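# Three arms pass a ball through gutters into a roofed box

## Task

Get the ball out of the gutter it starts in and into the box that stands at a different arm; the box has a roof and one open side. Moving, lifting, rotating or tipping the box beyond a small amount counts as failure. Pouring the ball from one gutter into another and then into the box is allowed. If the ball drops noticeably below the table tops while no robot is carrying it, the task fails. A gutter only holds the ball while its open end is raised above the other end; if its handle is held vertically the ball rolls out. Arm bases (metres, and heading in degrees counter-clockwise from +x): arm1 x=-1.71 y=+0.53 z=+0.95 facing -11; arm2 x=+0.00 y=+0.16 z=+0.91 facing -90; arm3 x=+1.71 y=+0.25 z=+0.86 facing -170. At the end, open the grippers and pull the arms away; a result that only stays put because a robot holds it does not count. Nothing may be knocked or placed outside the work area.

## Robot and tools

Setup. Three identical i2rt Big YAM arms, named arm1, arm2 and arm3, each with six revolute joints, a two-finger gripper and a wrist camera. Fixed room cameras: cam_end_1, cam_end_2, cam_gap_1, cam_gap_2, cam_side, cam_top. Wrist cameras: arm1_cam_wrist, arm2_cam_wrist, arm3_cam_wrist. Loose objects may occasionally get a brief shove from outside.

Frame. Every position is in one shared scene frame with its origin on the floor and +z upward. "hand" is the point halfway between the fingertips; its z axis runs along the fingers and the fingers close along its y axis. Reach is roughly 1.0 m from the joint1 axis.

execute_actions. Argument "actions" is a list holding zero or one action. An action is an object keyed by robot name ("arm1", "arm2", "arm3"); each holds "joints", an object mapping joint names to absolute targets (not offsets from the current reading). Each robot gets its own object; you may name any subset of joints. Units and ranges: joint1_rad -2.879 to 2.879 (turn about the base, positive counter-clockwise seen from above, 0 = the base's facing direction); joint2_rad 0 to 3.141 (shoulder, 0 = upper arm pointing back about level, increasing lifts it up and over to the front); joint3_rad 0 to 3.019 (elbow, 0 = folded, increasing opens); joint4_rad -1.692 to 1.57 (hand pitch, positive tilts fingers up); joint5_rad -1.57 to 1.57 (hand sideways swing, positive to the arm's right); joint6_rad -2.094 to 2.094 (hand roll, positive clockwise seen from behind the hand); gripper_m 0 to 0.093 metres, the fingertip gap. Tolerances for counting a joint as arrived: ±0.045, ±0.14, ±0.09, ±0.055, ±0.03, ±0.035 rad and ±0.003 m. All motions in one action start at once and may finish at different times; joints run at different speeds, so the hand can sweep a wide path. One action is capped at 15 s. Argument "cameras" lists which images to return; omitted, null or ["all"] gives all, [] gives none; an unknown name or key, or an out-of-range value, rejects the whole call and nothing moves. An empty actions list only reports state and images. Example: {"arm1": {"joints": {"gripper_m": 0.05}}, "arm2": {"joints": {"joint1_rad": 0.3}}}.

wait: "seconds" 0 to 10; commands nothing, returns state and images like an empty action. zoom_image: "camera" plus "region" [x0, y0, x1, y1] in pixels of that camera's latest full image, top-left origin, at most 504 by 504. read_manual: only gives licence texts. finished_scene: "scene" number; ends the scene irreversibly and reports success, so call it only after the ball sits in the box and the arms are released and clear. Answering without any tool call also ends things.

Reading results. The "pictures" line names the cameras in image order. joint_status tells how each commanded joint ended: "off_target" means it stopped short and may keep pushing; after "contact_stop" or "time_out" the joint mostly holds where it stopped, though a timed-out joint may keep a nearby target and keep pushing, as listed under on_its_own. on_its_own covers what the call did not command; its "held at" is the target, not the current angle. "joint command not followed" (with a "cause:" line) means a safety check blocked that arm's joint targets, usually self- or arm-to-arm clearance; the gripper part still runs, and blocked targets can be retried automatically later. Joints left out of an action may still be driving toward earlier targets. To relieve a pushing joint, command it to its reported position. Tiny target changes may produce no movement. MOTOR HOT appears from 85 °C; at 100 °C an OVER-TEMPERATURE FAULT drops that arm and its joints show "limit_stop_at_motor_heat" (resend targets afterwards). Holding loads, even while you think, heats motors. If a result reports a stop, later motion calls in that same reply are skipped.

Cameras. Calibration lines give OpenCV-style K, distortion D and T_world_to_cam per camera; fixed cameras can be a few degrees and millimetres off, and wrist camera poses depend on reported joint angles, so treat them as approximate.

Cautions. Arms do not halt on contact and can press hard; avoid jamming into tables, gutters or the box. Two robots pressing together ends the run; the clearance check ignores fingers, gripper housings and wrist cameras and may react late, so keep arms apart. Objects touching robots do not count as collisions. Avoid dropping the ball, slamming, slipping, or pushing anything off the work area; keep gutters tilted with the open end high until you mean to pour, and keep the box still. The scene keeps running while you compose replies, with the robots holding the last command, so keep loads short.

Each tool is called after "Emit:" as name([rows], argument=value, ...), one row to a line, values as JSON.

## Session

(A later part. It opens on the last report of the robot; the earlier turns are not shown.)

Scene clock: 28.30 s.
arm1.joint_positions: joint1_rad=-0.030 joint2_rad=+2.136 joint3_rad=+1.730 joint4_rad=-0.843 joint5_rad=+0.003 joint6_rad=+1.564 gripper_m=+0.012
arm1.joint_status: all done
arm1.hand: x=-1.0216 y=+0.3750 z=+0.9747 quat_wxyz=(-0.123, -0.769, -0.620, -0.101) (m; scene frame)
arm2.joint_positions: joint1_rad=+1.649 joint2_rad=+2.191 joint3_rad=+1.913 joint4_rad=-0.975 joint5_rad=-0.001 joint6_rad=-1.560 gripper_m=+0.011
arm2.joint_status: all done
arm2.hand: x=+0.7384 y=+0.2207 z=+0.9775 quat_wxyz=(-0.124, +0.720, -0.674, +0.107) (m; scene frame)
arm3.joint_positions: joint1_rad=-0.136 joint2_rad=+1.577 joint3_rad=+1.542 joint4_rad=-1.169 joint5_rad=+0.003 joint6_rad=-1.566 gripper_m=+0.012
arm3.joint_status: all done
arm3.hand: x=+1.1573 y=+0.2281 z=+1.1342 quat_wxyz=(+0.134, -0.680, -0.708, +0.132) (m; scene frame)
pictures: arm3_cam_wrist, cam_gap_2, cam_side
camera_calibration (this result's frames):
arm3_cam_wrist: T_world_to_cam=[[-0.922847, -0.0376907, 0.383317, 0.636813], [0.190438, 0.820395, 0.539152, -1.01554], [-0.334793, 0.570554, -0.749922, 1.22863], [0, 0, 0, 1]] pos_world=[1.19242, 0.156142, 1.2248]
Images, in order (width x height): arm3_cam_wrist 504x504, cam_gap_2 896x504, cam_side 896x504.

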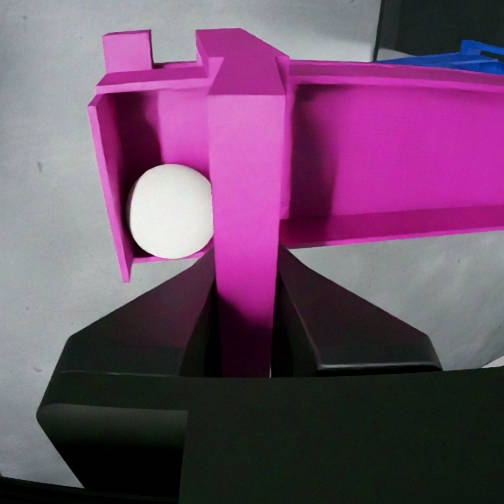

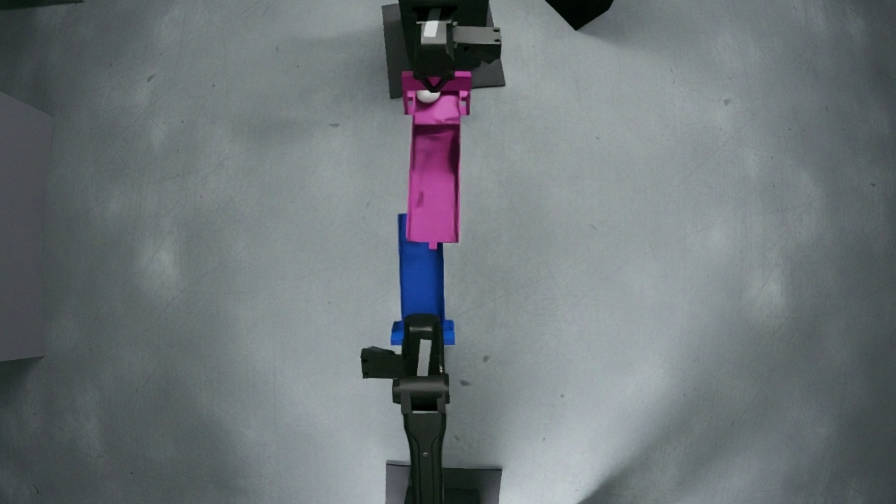

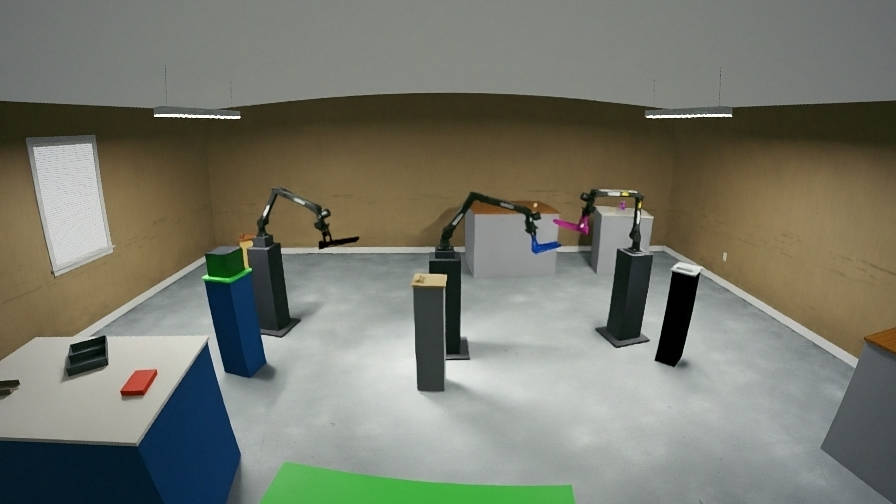

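Emit:
execute_actions([
  {"arm2":{"joints":{"joint1_rad":1.612}},"arm3":{"joints":{"joint3_rad":1.8,"joint2_rad":1.76,"joint4_rad":-1.3}}},
], cameras=["cam_gap_2","cam_side"])

Emit:
zoom_image(camera="cam_side", region=[510,195,610,265])

Scene clock: 29.97 s.
arm1.joint_positions: joint1_rad=-0.030 joint2_rad=+2.136 joint3_rad=+1.730 joint4_rad=-0.843 joint5_rad=+0.003 joint6_rad=+1.564 gripper_m=+0.012
arm1.joint_status: not commanded
arm1.hand: x=-1.0216 y=+0.3750 z=+0.9747 quat_wxyz=(-0.123, -0.769, -0.620, -0.101) (m; scene frame)
arm2.joint_positions: joint1_rad=+1.614 joint2_rad=+2.191 joint3_rad=+1.913 joint4_rad=-0.975 joint5_rad=-0.001 joint6_rad=-1.560 gripper_m=+0.011
arm2.joint_status: all done
arm2.hand: x=+0.7400 y=+0.1943 z=+0.9773 quat_wxyz=(-0.122, +0.708, -0.687, +0.110) (m; scene frame)
arm3.joint_positions: joint1_rad=-0.136 joint2_rad=+1.789 joint3_rad=+1.733 joint4_rad=-1.299 joint5_rad=+0.003 joint6_rad=-1.566 gripper_m=+0.012
arm3.joint_status: all done
arm3.hand: x=+1.1143 y=+0.2266 z=+1.0935 quat_wxyz=(+0.084, -0.688, -0.716, +0.079) (m; scene frame)
pictures: cam_gap_2, cam_side
Images, in order (width x height): cam_gap_2 896x504, cam_side 896x504.

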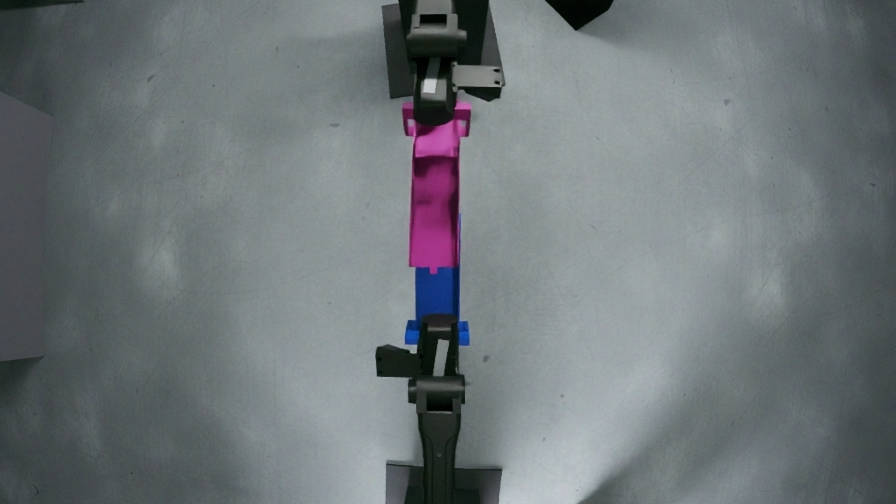

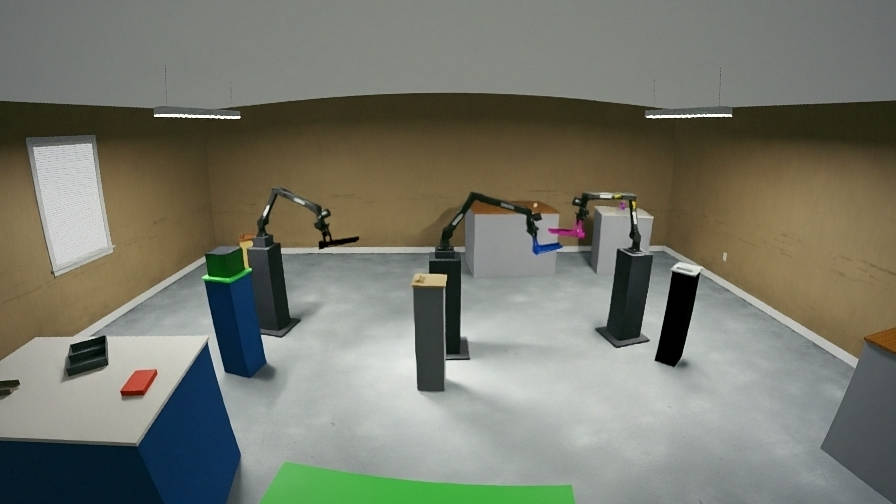

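Region (510, 195, 610, 265) of cam_side's 896x504 image, scaled by 5.040, with more detail than that image has; it fills the top 353 rows of this view, and the rest is white.

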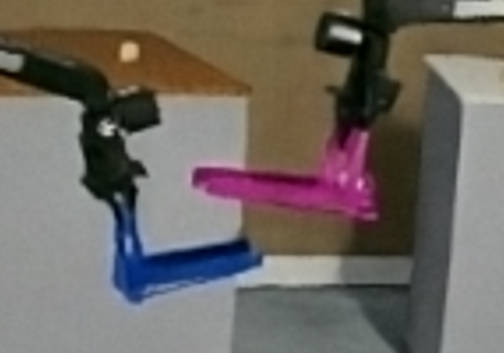

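Emit:
execute_actions([
  {"arm3":{"joints":{"joint1_rad":-0.12,"joint2_rad":1.82,"joint4_rad":-1.345}}},
], cameras=["cam_gap_2","cam_side"])

Emit:
zoom_image(camera="cam_side", region=[510,195,610,265])

Scene clock: 31.40 s.
arm1.joint_positions: joint1_rad=-0.030 joint2_rad=+2.136 joint3_rad=+1.730 joint4_rad=-0.843 joint5_rad=+0.003 joint6_rad=+1.564 gripper_m=+0.012
arm1.joint_status: not commanded
arm1.hand: x=-1.0216 y=+0.3750 z=+0.9747 quat_wxyz=(-0.123, -0.769, -0.620, -0.101) (m; scene frame)
arm2.joint_positions: joint1_rad=+1.614 joint2_rad=+2.191 joint3_rad=+1.913 joint4_rad=-0.975 joint5_rad=-0.001 joint6_rad=-1.560 gripper_m=+0.011
arm2.joint_status: not commanded
arm2.hand: x=+0.7400 y=+0.1943 z=+0.9773 quat_wxyz=(-0.122, +0.708, -0.687, +0.110) (m; scene frame)
arm3.joint_positions: joint1_rad=-0.126 joint2_rad=+1.834 joint3_rad=+1.733 joint4_rad=-1.341 joint5_rad=+0.003 joint6_rad=-1.566 gripper_m=+0.012
arm3.joint_status: all done
arm3.hand: x=+1.1209 y=+0.2210 z=+1.0657 quat_wxyz=(+0.054, -0.687, -0.723, +0.048) (m; scene frame)
pictures: cam_gap_2, cam_side
Images, in order (width x height): cam_gap_2 896x504, cam_side 896x504.

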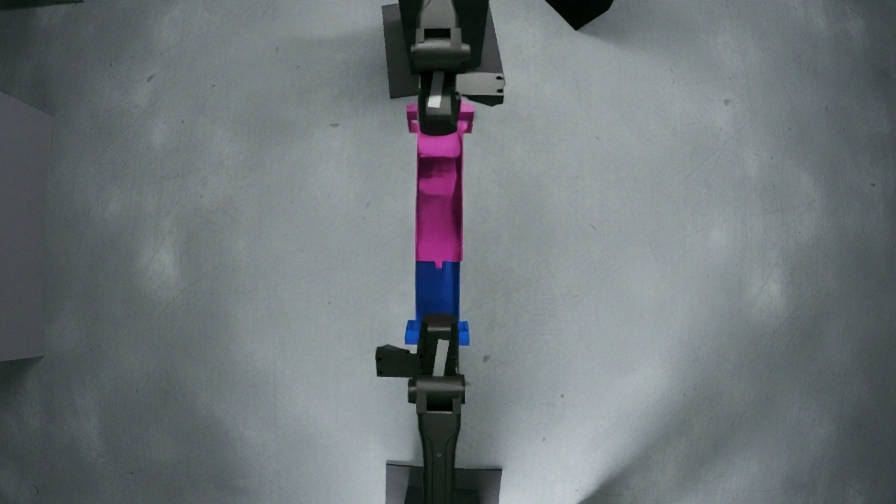

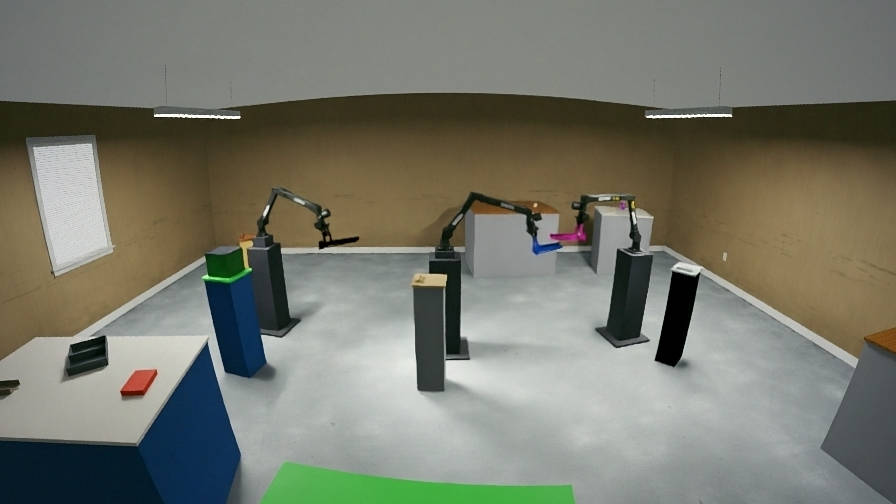

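Region (510, 195, 610, 265) of cam_side's 896x504 image, scaled by 5.040, with more detail than that image has; it fills the top 353 rows of this view, and the rest is white.

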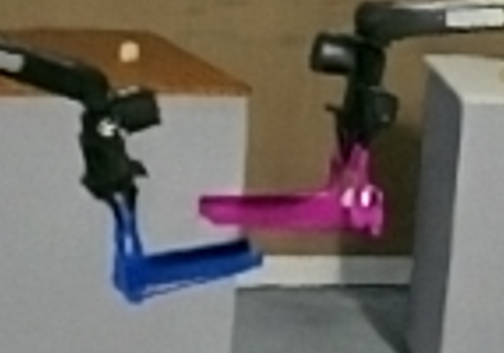

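Emit:
execute_actions([
  {"arm3":{"joints":{"joint4_rad":-1.41}}},
], cameras=[])

Emit:
execute_actions(actions=[], cameras=["cam_gap_2","arm2_cam_wrist"])

Scene clock: 33.43 s.
arm1.joint_positions: joint1_rad=-0.030 joint2_rad=+2.136 joint3_rad=+1.730 joint4_rad=-0.843 joint5_rad=+0.003 joint6_rad=+1.564 gripper_m=+0.012
arm1.joint_status: not commanded
arm1.hand: x=-1.0216 y=+0.3750 z=+0.9747 quat_wxyz=(-0.123, -0.769, -0.620, -0.101) (m; scene frame)
arm2.joint_positions: joint1_rad=+1.614 joint2_rad=+2.191 joint3_rad=+1.913 joint4_rad=-0.975 joint5_rad=-0.001 joint6_rad=-1.560 gripper_m=+0.011
arm2.joint_status: not commanded
arm2.hand: x=+0.7400 y=+0.1943 z=+0.9773 quat_wxyz=(-0.122, +0.708, -0.687, +0.110) (m; scene frame)
arm3.joint_positions: joint1_rad=-0.126 joint2_rad=+1.834 joint3_rad=+1.733 joint4_rad=-1.407 joint5_rad=+0.002 joint6_rad=-1.566 gripper_m=+0.012
arm3.joint_status: all done
arm3.hand: x=+1.1371 y=+0.2218 z=+1.0639 quat_wxyz=(+0.031, -0.689, -0.724, +0.024) (m; scene frame)
pictures: none
No camera images: the call's "cameras" was empty. Leave "cameras" out to get every camera's image.

Scene clock: 33.43 s.
arm1.joint_positions: joint1_rad=-0.030 joint2_rad=+2.136 joint3_rad=+1.730 joint4_rad=-0.843 joint5_rad=+0.003 joint6_rad=+1.564 gripper_m=+0.012
arm1.joint_status: not commanded
arm1.hand: x=-1.0216 y=+0.3750 z=+0.9747 quat_wxyz=(-0.123, -0.769, -0.620, -0.101) (m; scene frame)
arm2.joint_positions: joint1_rad=+1.614 joint2_rad=+2.191 joint3_rad=+1.913 joint4_rad=-0.975 joint5_rad=-0.001 joint6_rad=-1.560 gripper_m=+0.011
arm2.joint_status: not commanded
arm2.hand: x=+0.7400 y=+0.1943 z=+0.9773 quat_wxyz=(-0.122, +0.708, -0.687, +0.110) (m; scene frame)
arm3.joint_positions: joint1_rad=-0.126 joint2_rad=+1.834 joint3_rad=+1.733 joint4_rad=-1.407 joint5_rad=+0.002 joint6_rad=-1.566 gripper_m=+0.012
arm3.joint_status: all done
arm3.hand: x=+1.1371 y=+0.2218 z=+1.0639 quat_wxyz=(+0.031, -0.689, -0.724, +0.024) (m; scene frame)
pictures: arm2_cam_wrist, cam_gap_2
camera_calibration (this result's frames):
arm2_cam_wrist: T_world_to_cam=[[0.944659, 0.0182199, 0.327549, -1.02657], [-0.170932, -0.824873, 0.538857, -0.23453], [0.280004, -0.565025, -0.776109, 0.780893], [0, 0, 0, 1]] pos_world=[0.711015, 0.26647, 1.06869]
Images, in order (width x height): arm2_cam_wrist 504x504, cam_gap_2 896x504.

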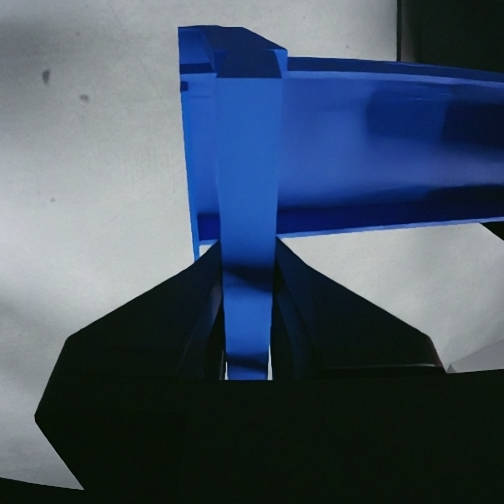

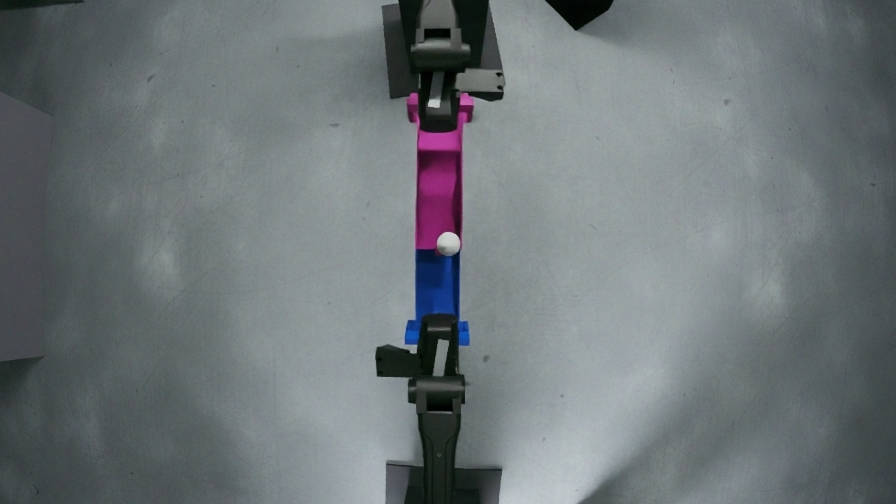

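Emit:
execute_actions([
  {"arm3":{"joints":{"joint2_rad":1.55,"joint3_rad":1.55}}},
], cameras=["arm2_cam_wrist"])

Scene clock: 35.07 s.
arm1.joint_positions: joint1_rad=-0.030 joint2_rad=+2.136 joint3_rad=+1.730 joint4_rad=-0.843 joint5_rad=+0.003 joint6_rad=+1.564 gripper_m=+0.012
arm1.joint_status: not commanded
arm1.hand: x=-1.0216 y=+0.3750 z=+0.9747 quat_wxyz=(-0.123, -0.769, -0.620, -0.101) (m; scene frame)
arm2.joint_positions: joint1_rad=+1.614 joint2_rad=+2.191 joint3_rad=+1.913 joint4_rad=-0.977 joint5_rad=+0.000 joint6_rad=-1.562 gripper_m=+0.011
arm2.joint_status: not commanded
arm2.hand: x=+0.7397 y=+0.1941 z=+0.9772 quat_wxyz=(-0.121, +0.709, -0.686, +0.110) (m; scene frame)
arm3.joint_positions: joint1_rad=-0.126 joint2_rad=+1.551 joint3_rad=+1.533 joint4_rad=-1.411 joint5_rad=+0.002 joint6_rad=-1.566 gripper_m=+0.012
arm3.joint_status: all done
arm3.hand: x=+1.2204 y=+0.2257 z=+1.1283 quat_wxyz=(+0.058, -0.687, -0.722, +0.052) (m; scene frame)
pictures: arm2_cam_wrist
camera_calibration (this result's frames):
arm2_cam_wrist: T_world_to_cam=[[0.944977, 0.0201559, 0.326515, -1.02589], [-0.16917, -0.824176, 0.540477, -0.237717], [0.28, -0.565975, -0.775418, 0.780288], [0, 0, 0, 1]] pos_world=[0.71075, 0.266381, 1.0685]
Images, in order (width x height): arm2_cam_wrist 504x504.

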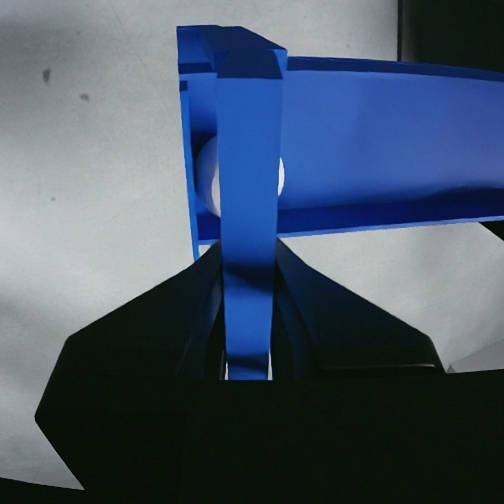

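Emit:
execute_actions([
  {"arm2":{"joints":{"joint1_rad":0.1,"joint2_rad":1.62,"joint3_rad":1.5,"joint4_rad":-0.9}},"arm3":{"joints":{"joint1_rad":2.018,"joint2_rad":1.62,"joint3_rad":1.5,"joint4_rad":-1.25,"joint5_rad":0.16,"joint6_rad":-0.095}}},
], cameras=["arm2_cam_wrist"])

Emit:
execute_actions([
  {"arm2":{"joints":{"joint1_rad":-1.78,"joint3_rad":1.62,"joint4_rad":-1.05}},"arm3":{"joints":{"joint2_rad":1.79,"joint4_rad":-1.185}}},
], cameras=["arm2_cam_wrist","cam_gap_1","cam_side"])

Scene clock: 38.13 s.
arm1.joint_positions: joint1_rad=-0.030 joint2_rad=+2.136 joint3_rad=+1.730 joint4_rad=-0.843 joint5_rad=+0.003 joint6_rad=+1.564 gripper_m=+0.012
arm1.joint_status: not commanded
arm1.hand: x=-1.0216 y=+0.3750 z=+0.9747 quat_wxyz=(-0.123, -0.769, -0.620, -0.101) (m; scene frame)
arm2.joint_positions: joint1_rad=+0.091 joint2_rad=+1.644 joint3_rad=+1.494 joint4_rad=-0.907 joint5_rad=+0.002 joint6_rad=-1.564 gripper_m=+0.011
arm2.joint_status: all done
arm2.hand: x=+0.0524 y=-0.4519 z=+1.1350 quat_wxyz=(-0.017, +0.039, -0.967, +0.250) (m; scene frame)
arm3.joint_positions: joint1_rad=+2.025 joint2_rad=+1.651 joint3_rad=+1.477 joint4_rad=-1.250 joint5_rad=+0.155 joint6_rad=-0.105 gripper_m=+0.012
arm3.joint_status: all done
arm3.hand: x=+2.0108 y=-0.1921 z=+1.0487 quat_wxyz=(-0.017, -0.406, -0.908, +0.102) (m; scene frame)
pictures: arm2_cam_wrist
camera_calibration (this result's frames):
arm2_cam_wrist: T_world_to_cam=[[0.0571286, -0.870775, 0.488352, -0.954686], [-0.840352, 0.222153, 0.494425, -0.41141], [-0.539022, -0.438633, -0.719066, 0.765998], [0, 0, 0, 1]] pos_world=[0.1217, -0.403929, 1.22044]
Images, in order (width x height): arm2_cam_wrist 504x504.

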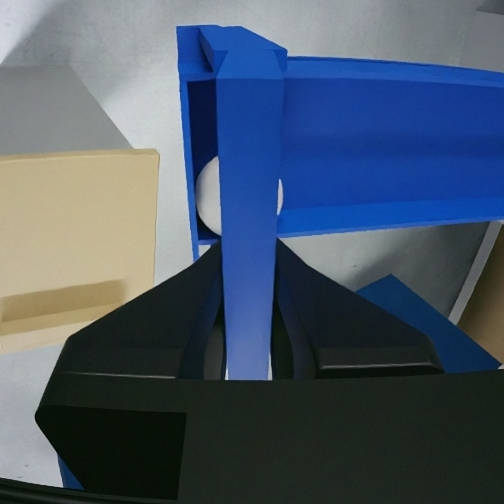

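Scene clock: 40.17 s.
arm1.joint_positions: joint1_rad=-0.030 joint2_rad=+2.136 joint3_rad=+1.730 joint4_rad=-0.843 joint5_rad=+0.003 joint6_rad=+1.564 gripper_m=+0.012
arm1.joint_status: not commanded
arm1.hand: x=-1.0216 y=+0.3750 z=+0.9747 quat_wxyz=(-0.123, -0.769, -0.620, -0.101) (m; scene frame)
arm2.joint_positions: joint1_rad=-1.788 joint2_rad=+1.644 joint3_rad=+1.538 joint4_rad=-1.052 joint5_rad=+0.002 joint6_rad=-1.564 gripper_m=+0.011
arm2.joint_status: all done
arm2.hand: x=-0.5843 y=+0.2907 z=+1.1400 quat_wxyz=(+0.160, -0.765, -0.612, +0.122) (m; scene frame)
arm3.joint_positions: joint1_rad=+2.025 joint2_rad=+1.821 joint3_rad=+1.473 joint4_rad=-1.194 joint5_rad=+0.160 joint6_rad=-0.104 gripper_m=+0.012
arm3.joint_status: all done
arm3.hand: x=+2.0182 y=-0.2045 z=+0.9597 quat_wxyz=(+0.035, -0.404, -0.911, +0.075) (m; scene frame)
pictures: arm2_cam_wrist, cam_gap_1, cam_side
camera_calibration (this result's frames):
arm2_cam_wrist: T_world_to_cam=[[-0.893394, 0.209015, 0.397694, -1.04008], [0.412242, 0.733295, 0.54068, -0.583364], [-0.178616, 0.646986, -0.741286, 0.672408], [0, 0, 0, 1]] pos_world=[-0.568611, 0.210132, 1.22749]
Images, in order (width x height): arm2_cam_wrist 504x504, cam_gap_1 896x504, cam_side 896x504.

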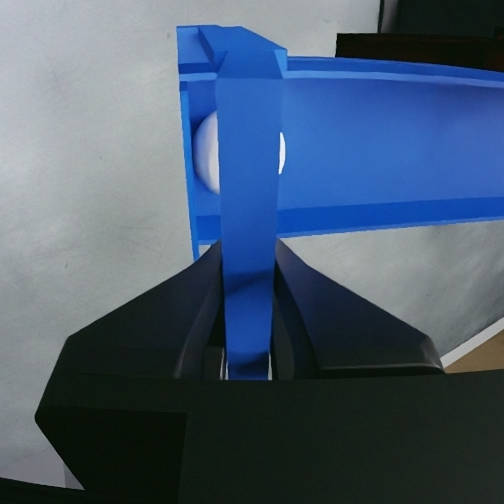

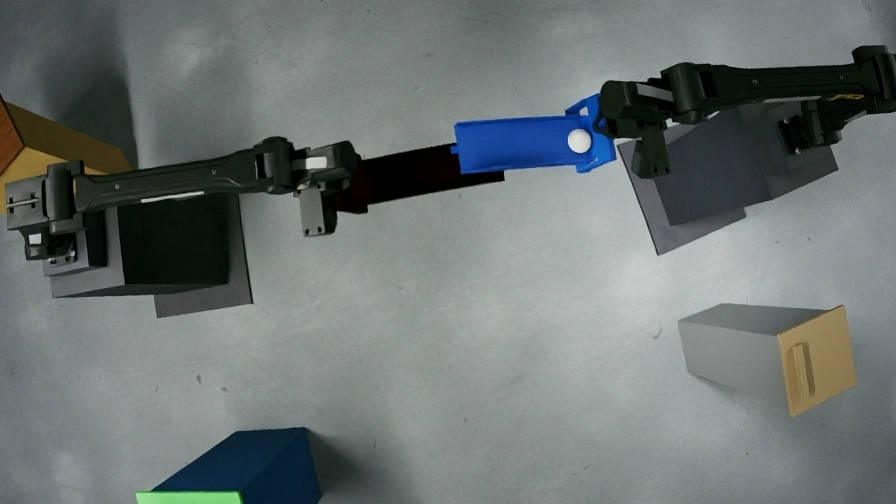

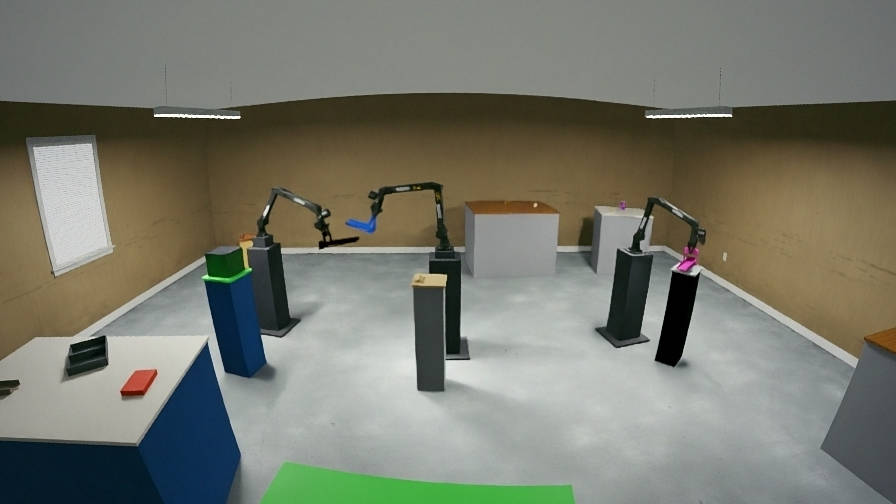

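Emit:
execute_actions([
  {"arm2":{"joints":{"joint2_rad":1.88,"joint3_rad":1.945,"joint4_rad":-1.2}},"arm3":{"joints":{"joint2_rad":1.83}}},
], cameras=[])

Emit:
execute_actions([
  {"arm2":{"joints":{"joint4_rad":-1.33}},"arm3":{"joints":{"gripper_m":0.05}}},
], cameras=["cam_gap_1","cam_side"])

Emit:
zoom_image(camera="cam_side", region=[300,190,400,260])

Scene clock: 43.67 s.
arm1.joint_positions: joint1_rad=-0.030 joint2_rad=+2.136 joint3_rad=+1.730 joint4_rad=-0.843 joint5_rad=+0.003 joint6_rad=+1.564 gripper_m=+0.012
arm1.joint_status: not commanded
arm1.hand: x=-1.0216 y=+0.3750 z=+0.9747 quat_wxyz=(-0.123, -0.769, -0.620, -0.101) (m; scene frame)
arm2.joint_positions: joint1_rad=-1.788 joint2_rad=+1.901 joint3_rad=+1.853 joint4_rad=-1.200 joint5_rad=+0.001 joint6_rad=-1.564 gripper_m=+0.011
arm2.joint_status: joint3_rad time_out (moved +0.314 of +0.407); the others done
arm2.on_its_own: joint3_rad reads +1.853 and still pushes toward +1.945 since a time_out
arm2.hand: x=-0.6548 y=+0.3065 z=+1.1165 quat_wxyz=(+0.125, -0.772, -0.616, +0.093) (m; scene frame)
arm3.joint_positions: joint1_rad=+2.025 joint2_rad=+1.823 joint3_rad=+1.473 joint4_rad=-1.194 joint5_rad=+0.160 joint6_rad=-0.104 gripper_m=+0.012
arm3.joint_status: all done
arm3.hand: x=+2.0182 y=-0.2044 z=+0.9587 quat_wxyz=(+0.036, -0.404, -0.911, +0.075) (m; scene frame)
pictures: none
No camera images: the call's "cameras" was empty. Leave "cameras" out to get every camera's image.

not run: a stop came earlier in this reply.

Region (300, 190, 400, 260) of cam_side's 896x504 image, scaled by 5.040, with more detail than that image has; it fills the top 353 rows of this view, and the rest is white.

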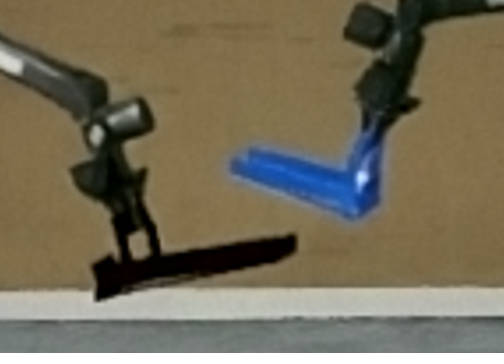

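Emit:
execute_actions([
  {"arm2":{"joints":{"joint4_rad":-1.33,"joint3_rad":1.93}},"arm3":{"joints":{"gripper_m":0.05}}},
], cameras=["cam_gap_1","cam_side"])

Emit:
zoom_image(camera="cam_side", region=[300,190,400,260])

Scene clock: 44.90 s.
arm1.joint_positions: joint1_rad=-0.030 joint2_rad=+2.136 joint3_rad=+1.730 joint4_rad=-0.843 joint5_rad=+0.003 joint6_rad=+1.564 gripper_m=+0.012
arm1.joint_status: not commanded
arm1.hand: x=-1.0216 y=+0.3750 z=+0.9747 quat_wxyz=(-0.123, -0.769, -0.620, -0.101) (m; scene frame)
arm2.joint_positions: joint1_rad=-1.788 joint2_rad=+1.901 joint3_rad=+1.853 joint4_rad=-1.327 joint5_rad=+0.001 joint6_rad=-1.564 gripper_m=+0.011
arm2.joint_status: all done
arm2.hand: x=-0.6253 y=+0.3001 z=+1.1088 quat_wxyz=(+0.076, -0.778, -0.621, +0.054) (m; scene frame)
arm3.joint_positions: joint1_rad=+2.025 joint2_rad=+1.823 joint3_rad=+1.473 joint4_rad=-1.194 joint5_rad=+0.159 joint6_rad=-0.104 gripper_m=+0.050
arm3.joint_status: all done
arm3.hand: x=+2.0184 y=-0.2043 z=+0.9586 quat_wxyz=(+0.036, -0.404, -0.911, +0.074) (m; scene frame)
pictures: cam_gap_1, cam_side
Images, in order (width x height): cam_gap_1 896x504, cam_side 896x504.

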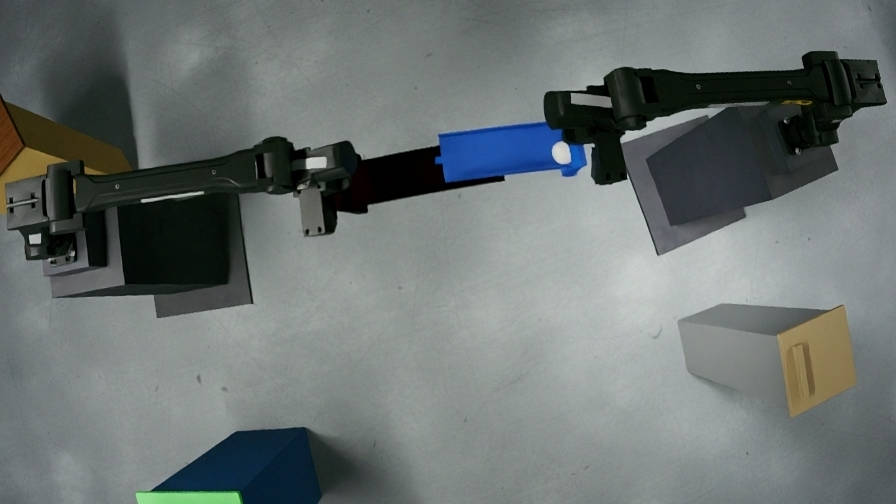

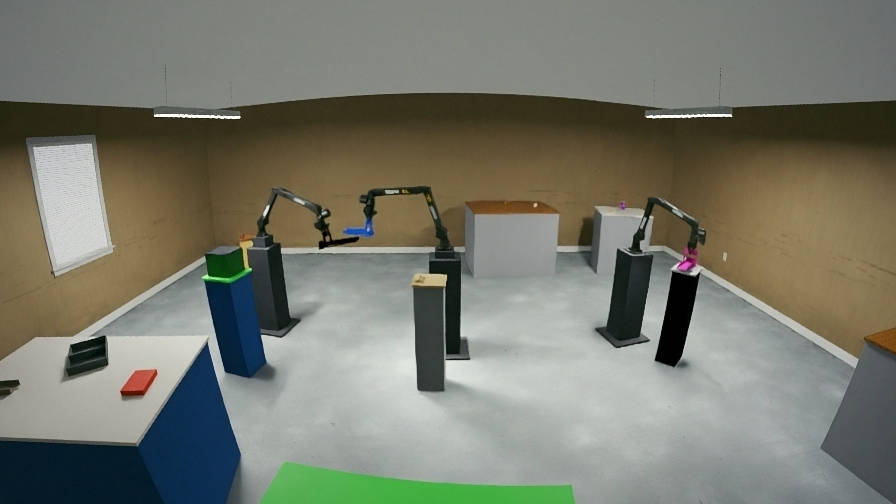

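Region (300, 190, 400, 260) of cam_side's 896x504 image, scaled by 5.040, with more detail than that image has; it fills the top 353 rows of this view, and the rest is white.

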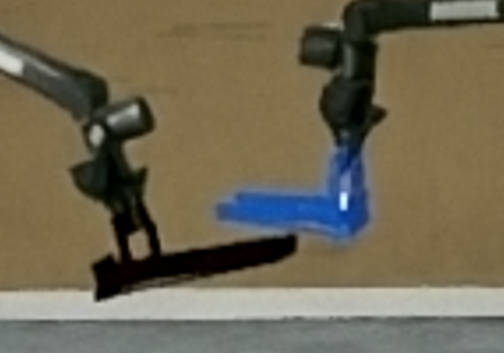

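Emit:
execute_actions([
  {"arm2":{"joints":{"joint4_rad":-1.45}},"arm3":{"joints":{"joint2_rad":1.55}}},
], cameras=["cam_gap_1","cam_side","arm1_cam_wrist"])

Emit:
zoom_image(camera="cam_side", region=[300,190,400,260])

Scene clock: 47.20 s.
arm1.joint_positions: joint1_rad=-0.030 joint2_rad=+2.135 joint3_rad=+1.730 joint4_rad=-0.846 joint5_rad=+0.002 joint6_rad=+1.565 gripper_m=+0.012
arm1.joint_status: not commanded
arm1.hand: x=-1.0222 y=+0.3753 z=+0.9750 quat_wxyz=(-0.122, -0.769, -0.619, -0.101) (m; scene frame)
arm2.joint_positions: joint1_rad=-1.788 joint2_rad=+1.901 joint3_rad=+1.853 joint4_rad=-1.446 joint5_rad=+0.001 joint6_rad=-1.564 gripper_m=+0.011
arm2.joint_status: all done
arm2.hand: x=-0.5970 y=+0.2939 z=+1.1051 quat_wxyz=(+0.030, -0.781, -0.623, +0.016) (m; scene frame)
arm3.joint_positions: joint1_rad=+2.025 joint2_rad=+1.548 joint3_rad=+1.473 joint4_rad=-1.194 joint5_rad=+0.159 joint6_rad=-0.104 gripper_m=+0.050
arm3.joint_status: all done
arm3.hand: x=+2.0127 y=-0.1952 z=+1.1023 quat_wxyz=(-0.083, -0.409, -0.898, +0.141) (m; scene frame)
pictures: arm1_cam_wrist, cam_gap_1, cam_side
camera_calibration (this result's frames):
arm1_cam_wrist: T_world_to_cam=[[-0.929331, 0.200649, -0.309975, -0.725511], [-0.0082957, 0.827917, 0.560789, -0.854234], [0.369155, 0.52373, -0.767744, 1.05077], [0, 0, 0, 1]] pos_world=[-1.06922, 0.30249, 1.06088]
Images, in order (width x height): arm1_cam_wrist 504x504, cam_gap_1 896x504, cam_side 896x504.

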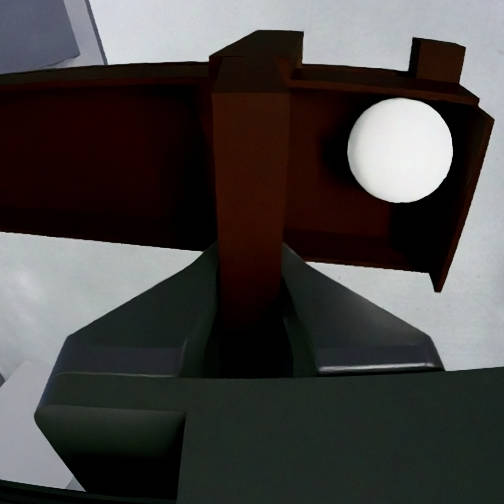

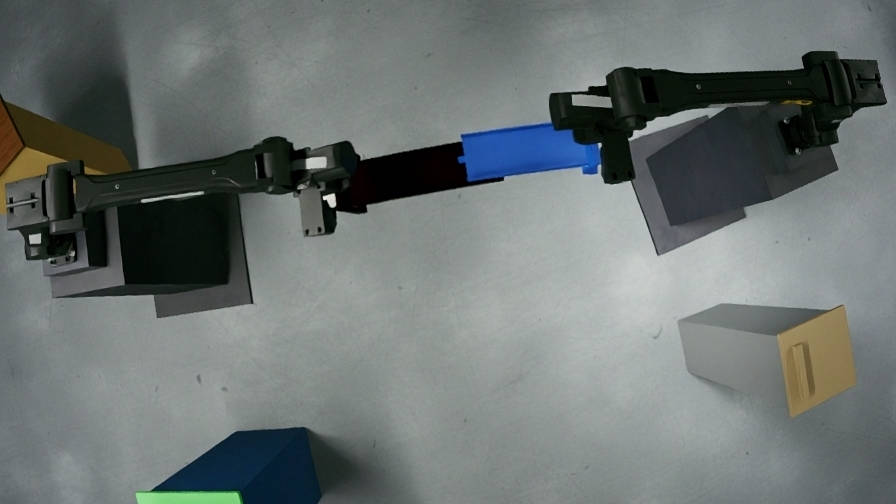

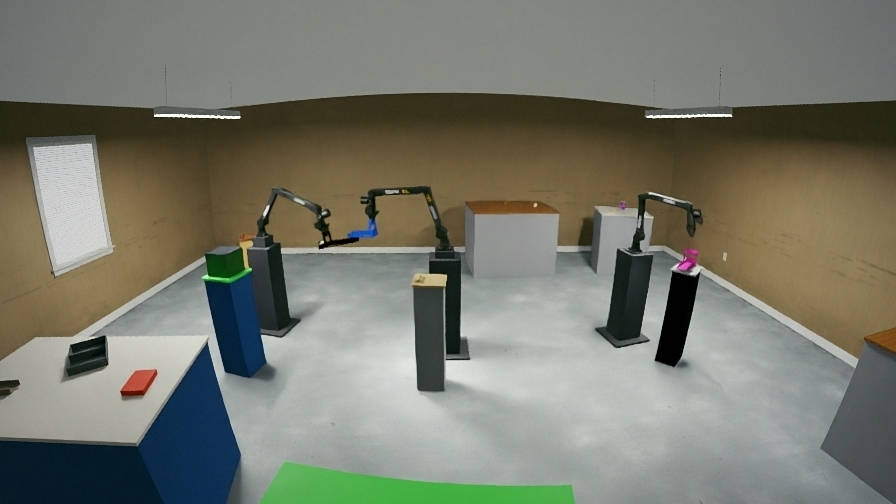

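Region (300, 190, 400, 260) of cam_side's 896x504 image, scaled by 5.040, with more detail than that image has; it fills the top 353 rows of this view, and the rest is white.

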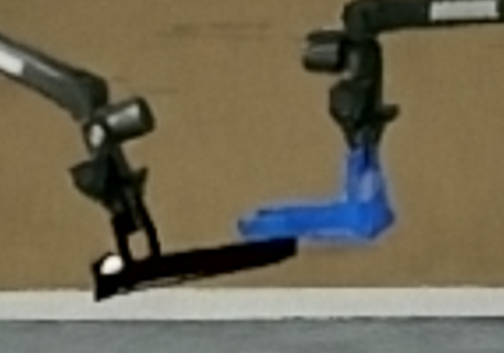

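Ball received. Retracting arm2 and inspecting the box.

Emit:
execute_actions([
  {"arm2":{"joints":{"joint2_rad":1.6,"joint3_rad":1.65}}},
], cameras=["cam_end_1","cam_end_2","cam_top","cam_side"])

Emit:
zoom_image(camera="cam_end_1", region=[520,205,630,295])

Emit:
zoom_image(camera="cam_top", region=[140,230,250,320])

Emit:
zoom_image(camera="cam_end_2", region=[370,65,450,125])

Emit:
zoom_image(camera="cam_side", region=[185,230,275,300])

Scene clock: 49.20 s.
arm1.joint_positions: joint1_rad=-0.030 joint2_rad=+2.135 joint3_rad=+1.730 joint4_rad=-0.846 joint5_rad=+0.002 joint6_rad=+1.565 gripper_m=+0.012
arm1.joint_status: not commanded
arm1.hand: x=-1.0222 y=+0.3753 z=+0.9750 quat_wxyz=(-0.122, -0.769, -0.619, -0.101) (m; scene frame)
arm2.joint_positions: joint1_rad=-1.788 joint2_rad=+1.601 joint3_rad=+1.649 joint4_rad=-1.450 joint5_rad=+0.001 joint6_rad=-1.564 gripper_m=+0.011
arm2.joint_status: all done
arm2.hand: x=-0.5146 y=+0.2747 z=+1.1859 quat_wxyz=(+0.066, -0.779, -0.622, +0.046) (m; scene frame)
arm3.joint_positions: joint1_rad=+2.025 joint2_rad=+1.548 joint3_rad=+1.473 joint4_rad=-1.194 joint5_rad=+0.159 joint6_rad=-0.104 gripper_m=+0.050
arm3.joint_status: not commanded
arm3.hand: x=+2.0127 y=-0.1952 z=+1.1023 quat_wxyz=(-0.083, -0.409, -0.898, +0.141) (m; scene frame)
pictures: cam_end_1, cam_end_2, cam_side, cam_top
Images, in order (width x height): cam_end_1 896x504, cam_end_2 896x504, cam_side 896x504, cam_top 896x504.

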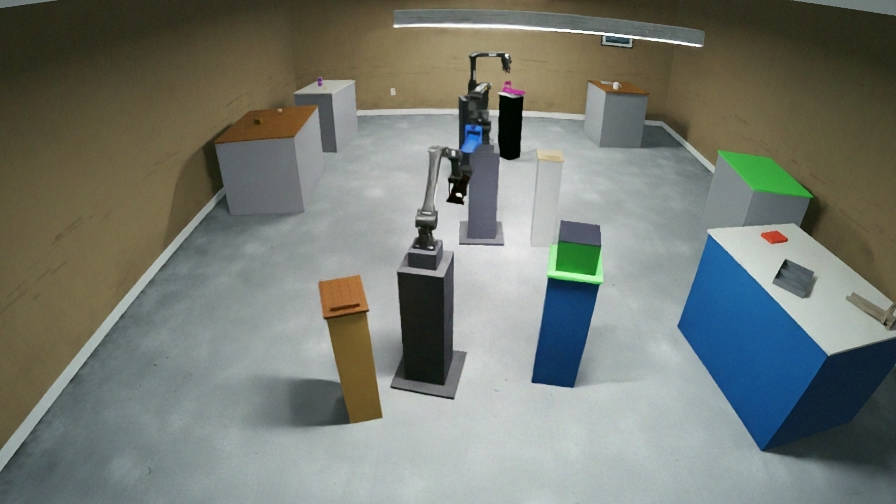

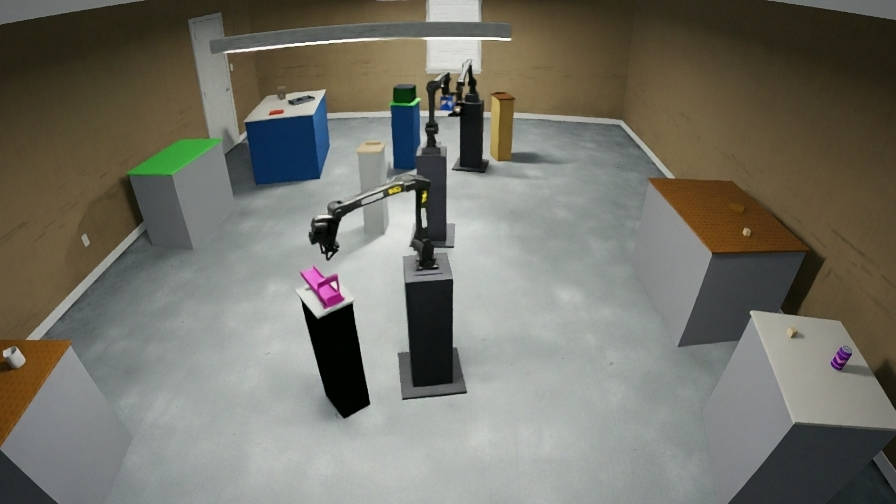

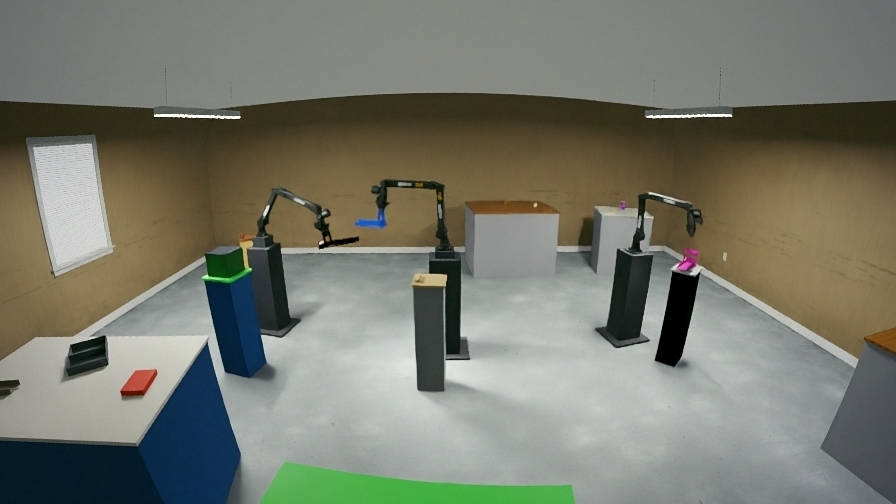

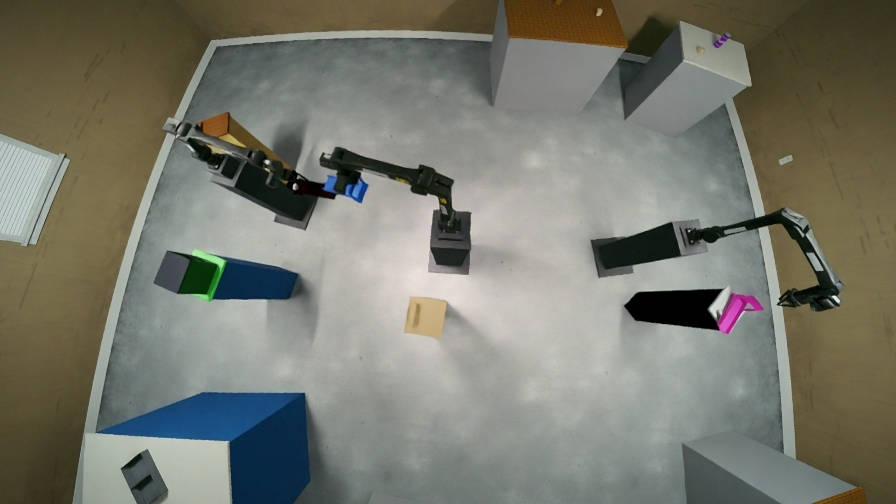

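Region (520, 205, 630, 295) of cam_end_1's 896x504 image, scaled by 4.582, with more detail than that image has; it fills the top 412 rows of this view, and the rest is white.

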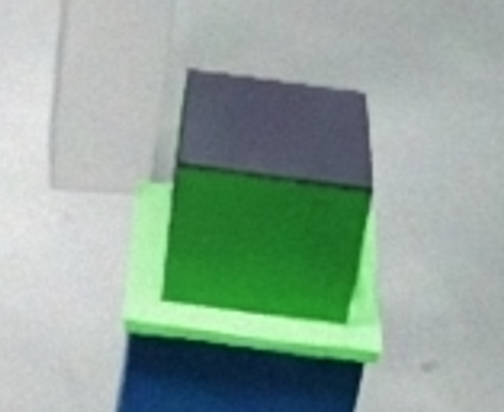

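Region (140, 230, 250, 320) of cam_top's 896x504 image, scaled by 4.582, with more detail than that image has; it fills the top 412 rows of this view, and the rest is white.

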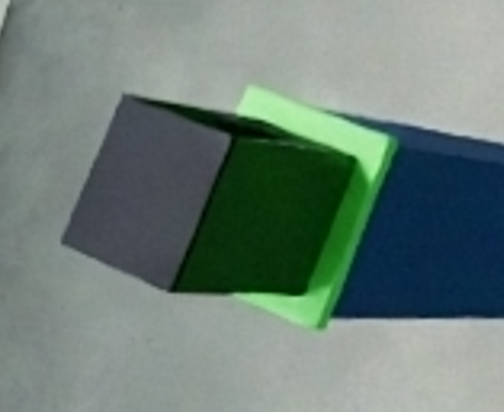

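Region (370, 65, 450, 125) of cam_end_2's 896x504 image, scaled by 6.300, with more detail than that image has; it fills the top 378 rows of this view, and the rest is white.

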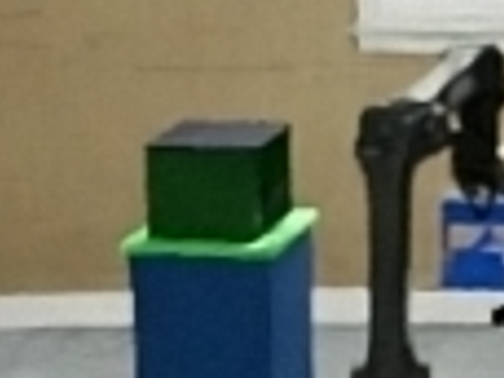

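Region (185, 230, 275, 300) of cam_side's 896x504 image, scaled by 5.600, with more detail than that image has.

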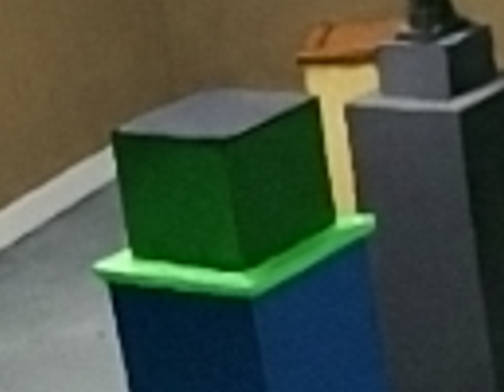

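Emit:
execute_actions([
  {"arm1":{"joints":{"joint1_rad":-0.6,"joint2_rad":1.24,"joint3_rad":0.8,"joint4_rad":-0.65}},"arm2":{"joints":{"joint1_rad":-0.005,"joint2_rad":1.68,"joint3_rad":1.465,"joint4_rad":-1.2,"joint5_rad":0.165,"joint6_rad":0.075}}},
], cameras=["arm1_cam_wrist"])

Scene clock: 54.07 s.
arm1.joint_positions: joint1_rad=-0.595 joint2_rad=+1.256 joint3_rad=+0.770 joint4_rad=-0.665 joint5_rad=-0.002 joint6_rad=+1.567 gripper_m=+0.012
arm1.joint_status: all done
arm1.hand: x=-1.4269 y=+0.2419 z=+1.0526 quat_wxyz=(-0.189, -0.903, -0.376, -0.082) (m; scene frame)
arm2.joint_positions: joint1_rad=+0.002 joint2_rad=+1.703 joint3_rad=+1.460 joint4_rad=-1.199 joint5_rad=+0.160 joint6_rad=+0.063 gripper_m=+0.011
arm2.joint_status: all done
arm2.hand: x=-0.0287 y=-0.3791 z=+1.0658 quat_wxyz=(+0.007, -0.729, -0.678, +0.095) (m; scene frame)
arm3.joint_positions: joint1_rad=+2.025 joint2_rad=+1.548 joint3_rad=+1.473 joint4_rad=-1.194 joint5_rad=+0.159 joint6_rad=-0.104 gripper_m=+0.050
arm3.joint_status: not commanded
arm3.hand: x=+2.0127 y=-0.1952 z=+1.1023 quat_wxyz=(-0.083, -0.409, -0.898, +0.141) (m; scene frame)
pictures: arm1_cam_wrist
camera_calibration (this result's frames):
arm1_cam_wrist: T_world_to_cam=[[-0.650969, 0.644656, -0.400821, -0.665374], [0.399153, 0.739817, 0.541616, -0.167704], [0.64569, 0.192586, -0.738914, 1.77403], [0, 0, 0, 1]] pos_world=[-1.51168, 0.211354, 1.13499]
Images, in order (width x height): arm1_cam_wrist 504x504.

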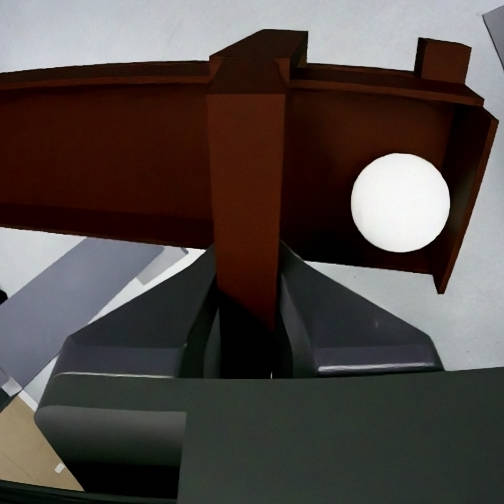

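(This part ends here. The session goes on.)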